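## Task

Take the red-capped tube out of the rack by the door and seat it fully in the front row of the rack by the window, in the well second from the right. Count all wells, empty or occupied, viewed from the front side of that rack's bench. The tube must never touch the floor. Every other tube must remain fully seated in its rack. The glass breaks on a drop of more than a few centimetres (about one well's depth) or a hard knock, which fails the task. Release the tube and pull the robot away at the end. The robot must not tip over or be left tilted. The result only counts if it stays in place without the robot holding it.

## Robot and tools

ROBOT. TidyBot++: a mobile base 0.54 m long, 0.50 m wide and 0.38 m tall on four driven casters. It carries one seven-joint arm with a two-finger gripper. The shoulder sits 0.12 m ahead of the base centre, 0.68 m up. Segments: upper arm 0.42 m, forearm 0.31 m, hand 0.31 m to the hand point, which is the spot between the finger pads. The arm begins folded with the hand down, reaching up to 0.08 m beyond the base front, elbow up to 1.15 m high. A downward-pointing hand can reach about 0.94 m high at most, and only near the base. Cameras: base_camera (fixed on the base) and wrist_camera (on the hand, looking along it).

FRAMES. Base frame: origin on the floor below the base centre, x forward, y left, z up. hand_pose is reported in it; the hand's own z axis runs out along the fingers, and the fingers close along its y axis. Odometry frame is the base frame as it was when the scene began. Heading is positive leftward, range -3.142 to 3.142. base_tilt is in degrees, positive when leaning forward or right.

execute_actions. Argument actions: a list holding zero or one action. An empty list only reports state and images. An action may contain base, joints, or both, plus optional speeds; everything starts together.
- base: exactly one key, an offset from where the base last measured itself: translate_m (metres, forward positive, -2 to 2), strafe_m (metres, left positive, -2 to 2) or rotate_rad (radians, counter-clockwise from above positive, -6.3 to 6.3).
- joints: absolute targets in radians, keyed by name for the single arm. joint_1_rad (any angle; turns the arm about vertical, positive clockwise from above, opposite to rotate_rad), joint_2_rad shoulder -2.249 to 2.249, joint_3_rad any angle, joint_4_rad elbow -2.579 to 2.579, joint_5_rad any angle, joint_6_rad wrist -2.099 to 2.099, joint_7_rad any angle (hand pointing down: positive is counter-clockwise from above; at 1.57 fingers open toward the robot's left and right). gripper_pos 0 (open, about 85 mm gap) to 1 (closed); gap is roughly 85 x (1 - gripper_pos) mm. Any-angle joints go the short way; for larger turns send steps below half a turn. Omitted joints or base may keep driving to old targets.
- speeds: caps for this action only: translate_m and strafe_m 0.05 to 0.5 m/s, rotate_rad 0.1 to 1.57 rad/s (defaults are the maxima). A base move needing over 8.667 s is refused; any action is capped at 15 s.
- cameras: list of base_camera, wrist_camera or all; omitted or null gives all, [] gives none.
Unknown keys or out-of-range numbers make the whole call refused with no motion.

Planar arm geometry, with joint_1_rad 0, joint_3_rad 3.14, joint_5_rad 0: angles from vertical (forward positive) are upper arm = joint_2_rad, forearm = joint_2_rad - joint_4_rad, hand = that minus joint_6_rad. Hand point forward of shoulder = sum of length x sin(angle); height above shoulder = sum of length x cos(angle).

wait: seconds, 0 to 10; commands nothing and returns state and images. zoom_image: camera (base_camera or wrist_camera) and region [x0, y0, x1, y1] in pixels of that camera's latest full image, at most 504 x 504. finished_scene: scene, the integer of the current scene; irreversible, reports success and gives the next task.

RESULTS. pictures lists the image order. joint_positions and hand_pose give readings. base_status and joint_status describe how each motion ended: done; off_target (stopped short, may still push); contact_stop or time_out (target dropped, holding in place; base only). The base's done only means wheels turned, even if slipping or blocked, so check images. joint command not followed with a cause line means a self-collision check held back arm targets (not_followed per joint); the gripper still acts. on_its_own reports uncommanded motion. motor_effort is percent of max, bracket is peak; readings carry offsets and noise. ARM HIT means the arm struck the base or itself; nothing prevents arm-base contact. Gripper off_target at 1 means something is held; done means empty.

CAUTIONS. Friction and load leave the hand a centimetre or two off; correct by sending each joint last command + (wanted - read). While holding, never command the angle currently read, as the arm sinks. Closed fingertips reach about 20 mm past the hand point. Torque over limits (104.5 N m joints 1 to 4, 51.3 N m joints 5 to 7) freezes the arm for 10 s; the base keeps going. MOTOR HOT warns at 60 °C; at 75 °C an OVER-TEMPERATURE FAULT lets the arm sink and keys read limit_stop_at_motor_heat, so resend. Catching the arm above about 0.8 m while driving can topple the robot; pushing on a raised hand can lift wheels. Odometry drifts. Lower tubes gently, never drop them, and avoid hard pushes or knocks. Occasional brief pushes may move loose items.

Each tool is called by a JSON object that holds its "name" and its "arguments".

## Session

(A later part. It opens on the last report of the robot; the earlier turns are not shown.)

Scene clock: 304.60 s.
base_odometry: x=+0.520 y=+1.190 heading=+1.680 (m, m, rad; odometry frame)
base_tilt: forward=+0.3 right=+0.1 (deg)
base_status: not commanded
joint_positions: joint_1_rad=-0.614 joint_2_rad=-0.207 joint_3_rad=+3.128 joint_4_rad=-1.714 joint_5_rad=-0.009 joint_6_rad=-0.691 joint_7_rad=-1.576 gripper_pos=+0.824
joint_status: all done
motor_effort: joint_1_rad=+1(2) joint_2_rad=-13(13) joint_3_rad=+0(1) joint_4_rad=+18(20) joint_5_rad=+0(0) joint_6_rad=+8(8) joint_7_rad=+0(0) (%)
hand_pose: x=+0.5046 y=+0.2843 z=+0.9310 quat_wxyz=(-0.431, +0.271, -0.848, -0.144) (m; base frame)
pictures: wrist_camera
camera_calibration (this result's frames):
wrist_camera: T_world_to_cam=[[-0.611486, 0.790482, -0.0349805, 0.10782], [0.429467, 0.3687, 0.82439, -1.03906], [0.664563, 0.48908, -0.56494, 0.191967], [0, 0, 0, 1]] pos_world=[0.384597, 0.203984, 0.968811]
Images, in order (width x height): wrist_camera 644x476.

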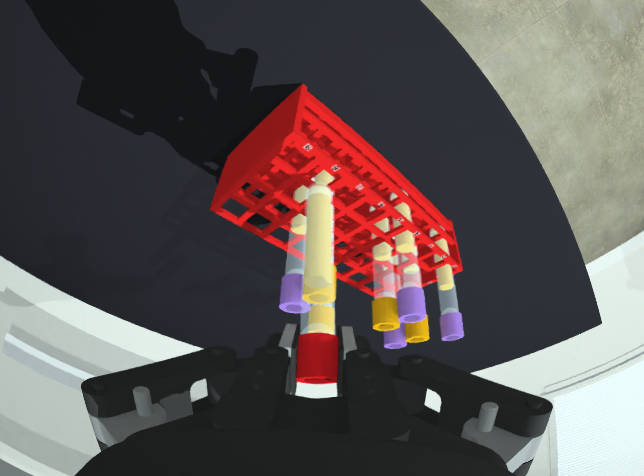

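{"name": "execute_actions", "arguments": {"actions": [{"joints":{"joint_1_rad":-0.614,"joint_4_rad":-1.758,"joint_6_rad":-0.614}}], "cameras": ["wrist_camera"]}}

{"name": "zoom_image", "arguments": {"camera": "wrist_camera", "region": [260, 130, 380, 250]}}

Scene clock: 314.67 s.
base_odometry: x=+0.520 y=+1.190 heading=+1.680 (m, m, rad; odometry frame)
base_tilt: forward=+0.2 right=+0.1 (deg)
base_status: not commanded
joint_positions: joint_1_rad=-0.614 joint_2_rad=-0.207 joint_3_rad=+3.128 joint_4_rad=-1.740 joint_5_rad=-0.009 joint_6_rad=-0.660 joint_7_rad=-1.576 gripper_pos=+0.824
joint_status: all done
motor_effort: joint_1_rad=+2(2) joint_2_rad=-11(13) joint_3_rad=+0(0) joint_4_rad=+19(20) joint_5_rad=+0(0) joint_6_rad=+8(7) joint_7_rad=+1(1) (%)
hand_pose: x=+0.5057 y=+0.2850 z=+0.9242 quat_wxyz=(-0.433, +0.271, -0.847, -0.145) (m; base frame)
pictures: wrist_camera
camera_calibration (this result's frames):
wrist_camera: T_world_to_cam=[[-0.611152, 0.790734, -0.0351107, 0.107584], [0.426442, 0.366315, 0.827019, -1.03435], [0.666814, 0.490461, -0.561077, 0.181962], [0, 0, 0, 1]] pos_world=[0.385506, 0.204583, 0.961299]
Images, in order (width x height): wrist_camera 644x476.

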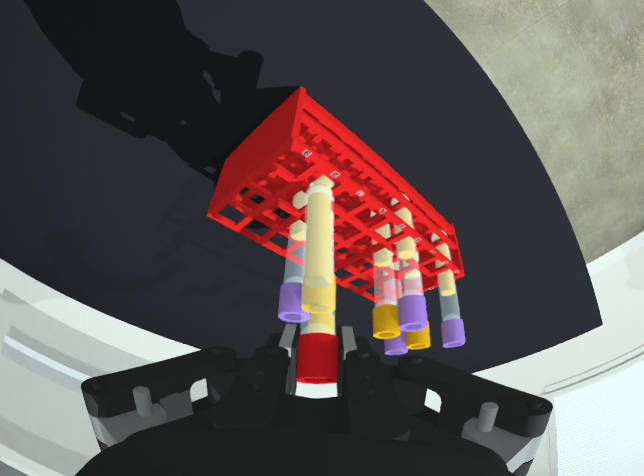

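Region (260, 130, 380, 250) of wrist_camera's 644x476 image, scaled by 4.200.

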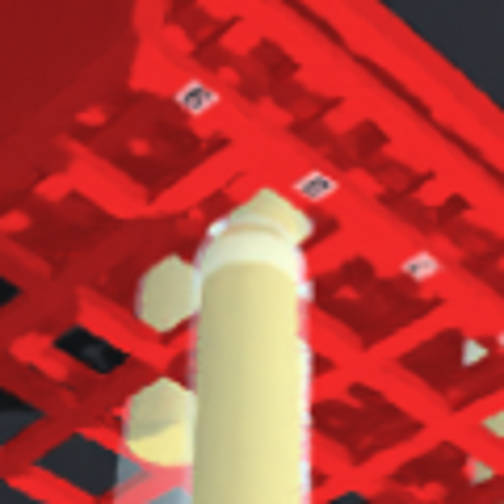

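{"name": "execute_actions", "arguments": {"actions": [{"joints":{"joint_4_rad":-1.788,"joint_6_rad":-0.586}}], "cameras": ["wrist_camera"]}}

{"name": "zoom_image", "arguments": {"camera": "wrist_camera", "region": [260, 130, 380, 250]}}

Scene clock: 320.47 s.
base_odometry: x=+0.520 y=+1.190 heading=+1.680 (m, m, rad; odometry frame)
base_tilt: forward=+0.3 right=+0.1 (deg)
base_status: not commanded
joint_positions: joint_1_rad=-0.614 joint_2_rad=-0.209 joint_3_rad=+3.128 joint_4_rad=-1.758 joint_5_rad=-0.009 joint_6_rad=-0.627 joint_7_rad=-1.576 gripper_pos=+0.824
joint_status: all done
motor_effort: joint_1_rad=+1(2) joint_2_rad=-10(11) joint_3_rad=-1(0) joint_4_rad=+17(18) joint_5_rad=+0(0) joint_6_rad=+7(7) joint_7_rad=+0(0) (%)
hand_pose: x=+0.5079 y=+0.2865 z=+0.9233 quat_wxyz=(-0.441, +0.270, -0.843, -0.147) (m; base frame)
pictures: wrist_camera
camera_calibration (this result's frames):
wrist_camera: T_world_to_cam=[[-0.610453, 0.79125, -0.0356463, 0.107701], [0.414849, 0.357748, 0.83661, -1.03563], [0.67472, 0.495924, -0.546638, 0.160371], [0, 0, 0, 1]] pos_world=[0.387172, 0.205745, 0.957925]
Images, in order (width x height): wrist_camera 644x476.

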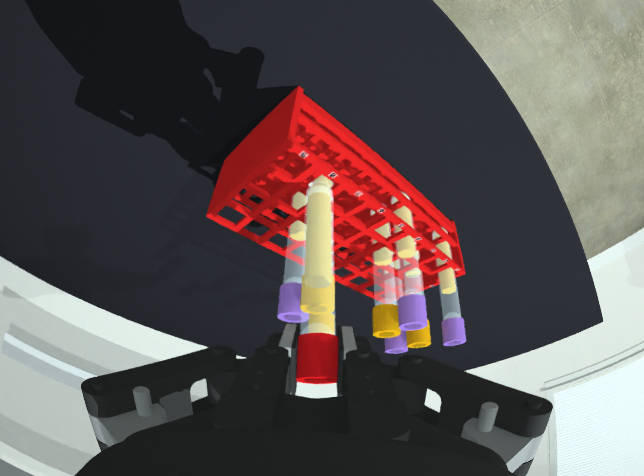

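Region (260, 130, 380, 250) of wrist_camera's 644x476 image, scaled by 4.200.

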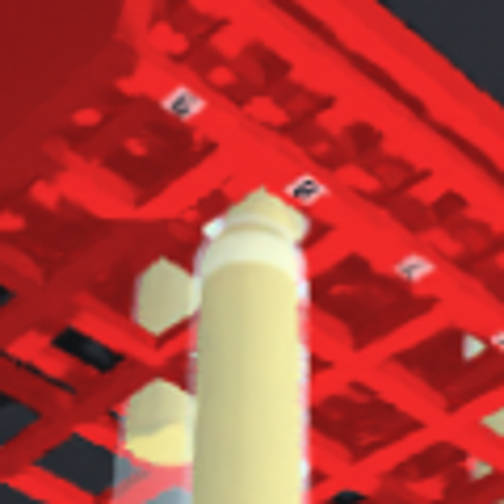

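{"name": "execute_actions", "arguments": {"actions": [{"base":{"strafe_m":-0.0025},"joints":{"joint_4_rad":-1.782,"joint_6_rad":-0.627}}], "cameras": ["wrist_camera"]}}

{"name": "zoom_image", "arguments": {"camera": "wrist_camera", "region": [260, 130, 380, 250]}}

Scene clock: 333.43 s.
base_odometry: x=+0.523 y=+1.190 heading=+1.680 (m, m, rad; odometry frame)
base_tilt: forward=+0.3 right=+0.1 (deg)
base_status: done
joint_positions: joint_1_rad=-0.614 joint_2_rad=-0.209 joint_3_rad=+3.128 joint_4_rad=-1.762 joint_5_rad=-0.009 joint_6_rad=-0.627 joint_7_rad=-1.576 gripper_pos=+0.824
joint_status: all done
motor_effort: joint_1_rad=+2(4) joint_2_rad=-12(15) joint_3_rad=+0(3) joint_4_rad=+18(20) joint_5_rad=+0(1) joint_6_rad=+8(8) joint_7_rad=+0(0) (%)
hand_pose: x=+0.5072 y=+0.2860 z=+0.9206 quat_wxyz=(-0.439, +0.270, -0.845, -0.146) (m; base frame)
pictures: wrist_camera
camera_calibration (this result's frames):
wrist_camera: T_world_to_cam=[[-0.610582, 0.791157, -0.0355008, 0.107544], [0.418144, 0.360127, 0.833945, -1.03276], [0.672566, 0.494347, -0.550704, 0.164841], [0, 0, 0, 1]] pos_world=[0.386638, 0.20535, 0.955857]
Images, in order (width x height): wrist_camera 644x476.

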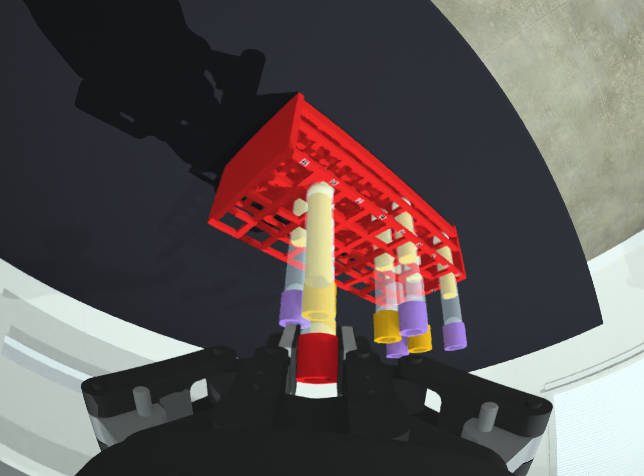

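Region (260, 130, 380, 250) of wrist_camera's 644x476 image, scaled by 4.200.

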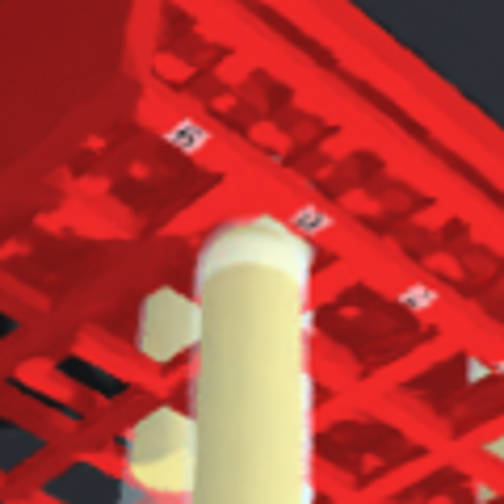

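{"name": "execute_actions", "arguments": {"actions": [{"joints":{"joint_4_rad":-1.812,"joint_6_rad":-0.553}}], "cameras": ["wrist_camera"]}}

{"name": "zoom_image", "arguments": {"camera": "wrist_camera", "region": [260, 150, 380, 270]}}

Scene clock: 338.43 s.
base_odometry: x=+0.523 y=+1.190 heading=+1.680 (m, m, rad; odometry frame)
base_tilt: forward=+0.3 right=+0.1 (deg)
base_status: not commanded
joint_positions: joint_1_rad=-0.614 joint_2_rad=-0.209 joint_3_rad=+3.128 joint_4_rad=-1.795 joint_5_rad=-0.009 joint_6_rad=-0.601 joint_7_rad=-1.576 gripper_pos=+0.824
joint_status: all done
motor_effort: joint_1_rad=+2(2) joint_2_rad=-11(13) joint_3_rad=+0(0) joint_4_rad=+19(19) joint_5_rad=+0(0) joint_6_rad=+8(8) joint_7_rad=+0(1) (%)
hand_pose: x=+0.5063 y=+0.2852 z=+0.9088 quat_wxyz=(-0.436, +0.270, -0.846, -0.145) (m; base frame)
pictures: wrist_camera
camera_calibration (this result's frames):
wrist_camera: T_world_to_cam=[[-0.610568, 0.791176, -0.0353082, 0.106995], [0.422559, 0.363157, 0.830398, -1.02215], [0.669814, 0.492095, -0.55605, 0.166181], [0, 0, 0, 1]] pos_world=[0.385936, 0.204771, 0.944975]
Images, in order (width x height): wrist_camera 644x476.

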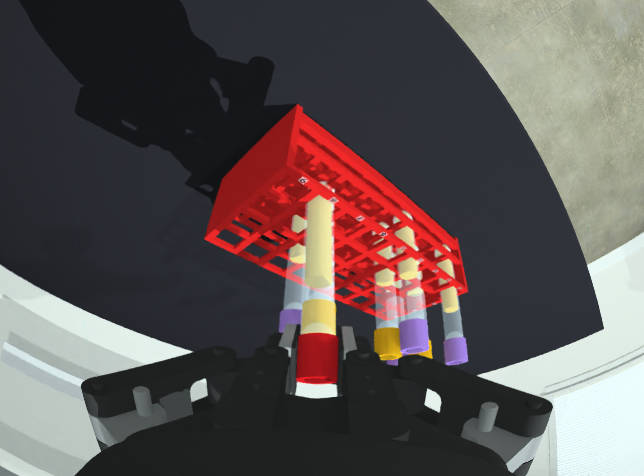

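Region (260, 150, 380, 270) of wrist_camera's 644x476 image, scaled by 4.200.

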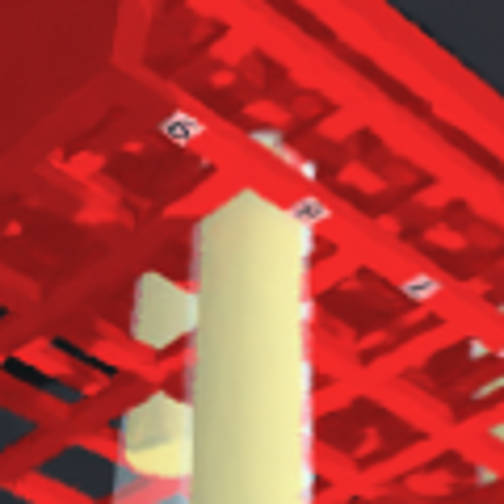

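In the well. Continue down.

{"name": "execute_actions", "arguments": {"actions": [{"joints":{"joint_4_rad":-1.862,"joint_6_rad":-0.503}}], "cameras": ["wrist_camera"]}}

Scene clock: 341.83 s.
base_odometry: x=+0.523 y=+1.190 heading=+1.680 (m, m, rad; odometry frame)
base_tilt: forward=+0.1 right=+0.1 (deg)
base_status: not commanded
joint_positions: joint_1_rad=-0.614 joint_2_rad=-0.209 joint_3_rad=+3.128 joint_4_rad=-1.845 joint_5_rad=-0.009 joint_6_rad=-0.548 joint_7_rad=-1.576 gripper_pos=+0.824
joint_status: all done
motor_effort: joint_1_rad=+2(2) joint_2_rad=-12(12) joint_3_rad=+0(0) joint_4_rad=+19(20) joint_5_rad=+0(0) joint_6_rad=+8(8) joint_7_rad=+0(0) (%)
hand_pose: x=+0.5062 y=+0.2849 z=+0.8934 quat_wxyz=(-0.437, +0.270, -0.846, -0.146) (m; base frame)
pictures: wrist_camera
camera_calibration (this result's frames):
wrist_camera: T_world_to_cam=[[-0.610145, 0.791499, -0.0353873, 0.106377], [0.421352, 0.361986, 0.831522, -1.00934], [0.670958, 0.492439, -0.554363, 0.155717], [0, 0, 0, 1]] pos_world=[0.385714, 0.204489, 0.929378]
Images, in order (width x height): wrist_camera 644x476.

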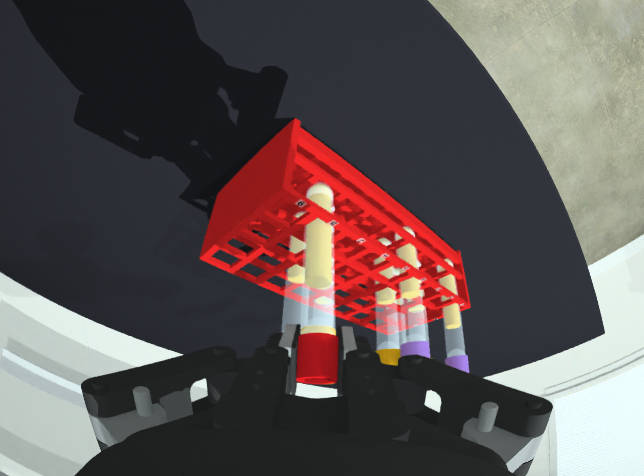

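{"name": "execute_actions", "arguments": {"actions": [{"joints":{"joint_4_rad":-1.902,"joint_6_rad":-0.465}}], "cameras": []}}

Scene clock: 344.67 s.
base_odometry: x=+0.523 y=+1.190 heading=+1.680 (m, m, rad; odometry frame)
base_tilt: forward=+0.3 right=+0.1 (deg)
base_status: not commanded
joint_positions: joint_1_rad=-0.614 joint_2_rad=-0.209 joint_3_rad=+3.128 joint_4_rad=-1.882 joint_5_rad=-0.009 joint_6_rad=-0.508 joint_7_rad=-1.576 gripper_pos=+0.824
joint_status: all done
motor_effort: joint_1_rad=+2(2) joint_2_rad=-12(13) joint_3_rad=+0(0) joint_4_rad=+18(20) joint_5_rad=+0(0) joint_6_rad=+8(7) joint_7_rad=+0(0) (%)
hand_pose: x=+0.5060 y=+0.2846 z=+0.8827 quat_wxyz=(-0.438, +0.270, -0.845, -0.146) (m; base frame)
pictures: none
No camera images: the call's "cameras" was empty. Leave "cameras" out to get every camera's image.

{"name": "execute_actions", "arguments": {"actions": [{"joints":{"joint_4_rad":-1.915,"joint_6_rad":-0.49}}], "cameras": ["wrist_camera"]}}

Scene clock: 347.77 s.
base_odometry: x=+0.523 y=+1.190 heading=+1.680 (m, m, rad; odometry frame)
base_tilt: forward=+0.3 right=+0.1 (deg)
base_status: not commanded
joint_positions: joint_1_rad=-0.614 joint_2_rad=-0.209 joint_3_rad=+3.128 joint_4_rad=-1.890 joint_5_rad=-0.009 joint_6_rad=-0.508 joint_7_rad=-1.576 gripper_pos=+0.824
joint_status: all done
motor_effort: joint_1_rad=+2(2) joint_2_rad=-11(13) joint_3_rad=+0(0) joint_4_rad=+18(18) joint_5_rad=+0(0) joint_6_rad=+7(9) joint_7_rad=+0(0) (%)
hand_pose: x=+0.5048 y=+0.2837 z=+0.8786 quat_wxyz=(-0.435, +0.270, -0.846, -0.145) (m; base frame)
pictures: wrist_camera
camera_calibration (this result's frames):
wrist_camera: T_world_to_cam=[[-0.609956, 0.791648, -0.0353109, 0.105732], [0.423957, 0.363652, 0.829468, -0.995942], [0.669487, 0.490969, -0.557437, 0.152926], [0, 0, 0, 1]] pos_world=[0.384346, 0.203392, 0.915082]
Images, in order (width x height): wrist_camera 644x476.

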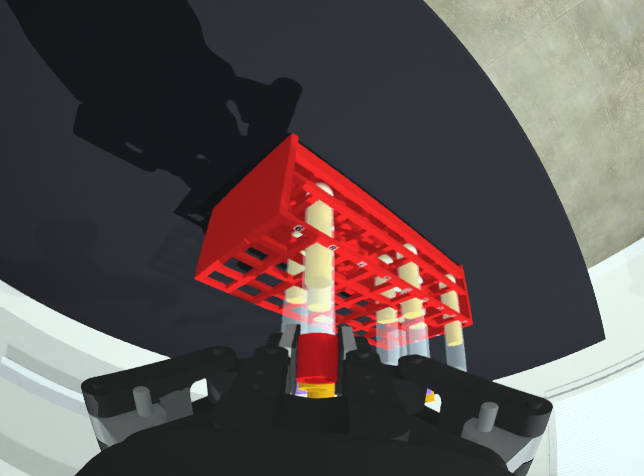

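Bottomed out. Release and lift.

{"name": "execute_actions", "arguments": {"actions": [{"joints":{"joint_4_rad":-1.89,"joint_6_rad":-0.508,"gripper_pos":0.68}}], "cameras": []}}

{"name": "execute_actions", "arguments": {"actions": [{"joints":{"joint_4_rad":-1.68,"joint_6_rad":-0.75}}], "cameras": ["wrist_camera"]}}

Scene clock: 351.77 s.
base_odometry: x=+0.523 y=+1.190 heading=+1.680 (m, m, rad; odometry frame)
base_tilt: forward=+0.3 right=+0.0 (deg)
base_status: not commanded
joint_positions: joint_1_rad=-0.614 joint_2_rad=-0.209 joint_3_rad=+3.128 joint_4_rad=-1.889 joint_5_rad=-0.009 joint_6_rad=-0.508 joint_7_rad=-1.576 gripper_pos=+0.680
joint_status: all done
motor_effort: joint_1_rad=+2(1) joint_2_rad=-12(12) joint_3_rad=-1(0) joint_4_rad=+19(20) joint_5_rad=+0(0) joint_6_rad=+8(6) joint_7_rad=+0(1) (%)
hand_pose: x=+0.5048 y=+0.2837 z=+0.8787 quat_wxyz=(-0.435, +0.270, -0.846, -0.145) (m; base frame)
pictures: none
No camera images: the call's "cameras" was empty. Leave "cameras" out to get every camera's image.

Scene clock: 353.00 s.
base_odometry: x=+0.523 y=+1.190 heading=+1.680 (m, m, rad; odometry frame)
base_tilt: forward=+0.2 right=+0.1 (deg)
base_status: not commanded
joint_positions: joint_1_rad=-0.614 joint_2_rad=-0.209 joint_3_rad=+3.128 joint_4_rad=-1.698 joint_5_rad=-0.009 joint_6_rad=-0.703 joint_7_rad=-1.576 gripper_pos=+0.680
joint_status: all done
motor_effort: joint_1_rad=+2(0) joint_2_rad=-12(12) joint_3_rad=-1(1) joint_4_rad=+19(20) joint_5_rad=+0(0) joint_6_rad=+8(8) joint_7_rad=+0(0) (%)
hand_pose: x=+0.5045 y=+0.2843 z=+0.9378 quat_wxyz=(-0.434, +0.271, -0.847, -0.145) (m; base frame)
pictures: wrist_camera
camera_calibration (this result's frames):
wrist_camera: T_world_to_cam=[[-0.611431, 0.790516, -0.0351738, 0.108151], [0.425848, 0.366189, 0.827381, -1.0449], [0.666938, 0.490907, -0.560539, 0.190005], [0, 0, 0, 1]] pos_world=[0.384374, 0.203862, 0.974843]
Images, in order (width x height): wrist_camera 644x476.

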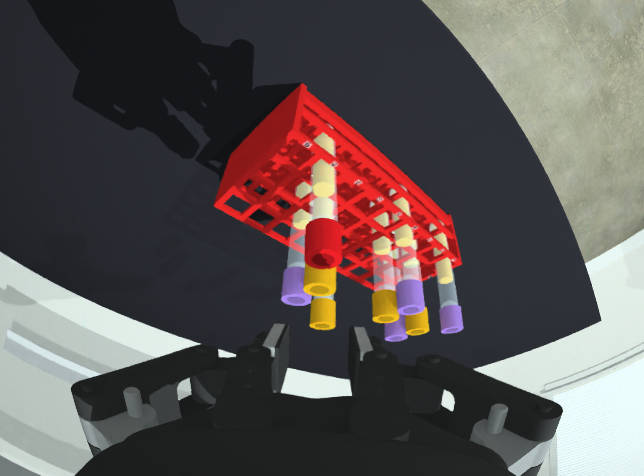

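Move clear.

{"name": "execute_actions", "arguments": {"actions": [{"base":{"translate_m":-0.3}}], "cameras": ["wrist_camera"]}}

Scene clock: 356.50 s.
base_odometry: x=+0.556 y=+0.892 heading=+1.681 (m, m, rad; odometry frame)
base_tilt: forward=+0.3 right=+0.1 (deg)
base_status: done
joint_positions: joint_1_rad=-0.614 joint_2_rad=-0.210 joint_3_rad=+3.128 joint_4_rad=-1.697 joint_5_rad=-0.009 joint_6_rad=-0.706 joint_7_rad=-1.576 gripper_pos=+0.680
joint_status: not commanded
motor_effort: joint_1_rad=+2(3) joint_2_rad=-12(16) joint_3_rad=-1(2) joint_4_rad=+19(20) joint_5_rad=+0(1) joint_6_rad=+7(8) joint_7_rad=+0(0) (%)
hand_pose: x=+0.5040 y=+0.2839 z=+0.9380 quat_wxyz=(-0.433, +0.271, -0.847, -0.145) (m; base frame)
pictures: wrist_camera
camera_calibration (this result's frames):
wrist_camera: T_world_to_cam=[[-0.611481, 0.790478, -0.0351522, 0.108142], [0.426653, 0.366804, 0.826694, -1.04458], [0.666377, 0.49051, -0.561553, 0.192013], [0, 0, 0, 1]] pos_world=[0.383845, 0.203486, 0.975171]
Images, in order (width x height): wrist_camera 644x476.

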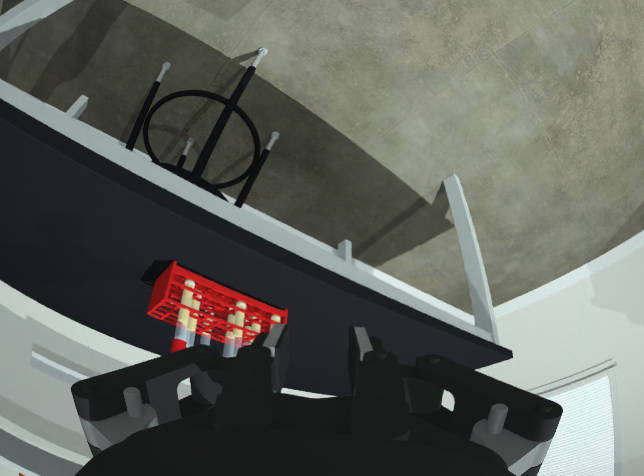

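{"name": "zoom_image", "arguments": {"camera": "wrist_camera", "region": [130, 250, 300, 370]}}

Region (130, 250, 300, 370) of wrist_camera's 644x476 image, scaled by 2.965; it fills the top 356 rows of this view, and the rest is white.

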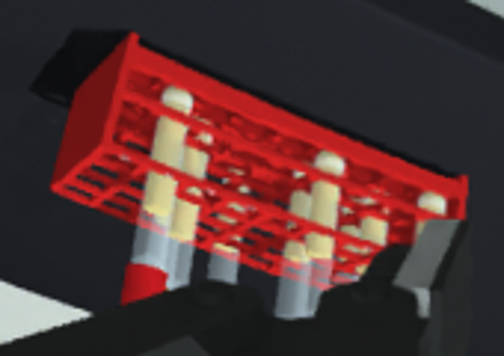

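{"name": "finished_scene", "arguments": {"scene": 1}}

The scene is finished: the task was done.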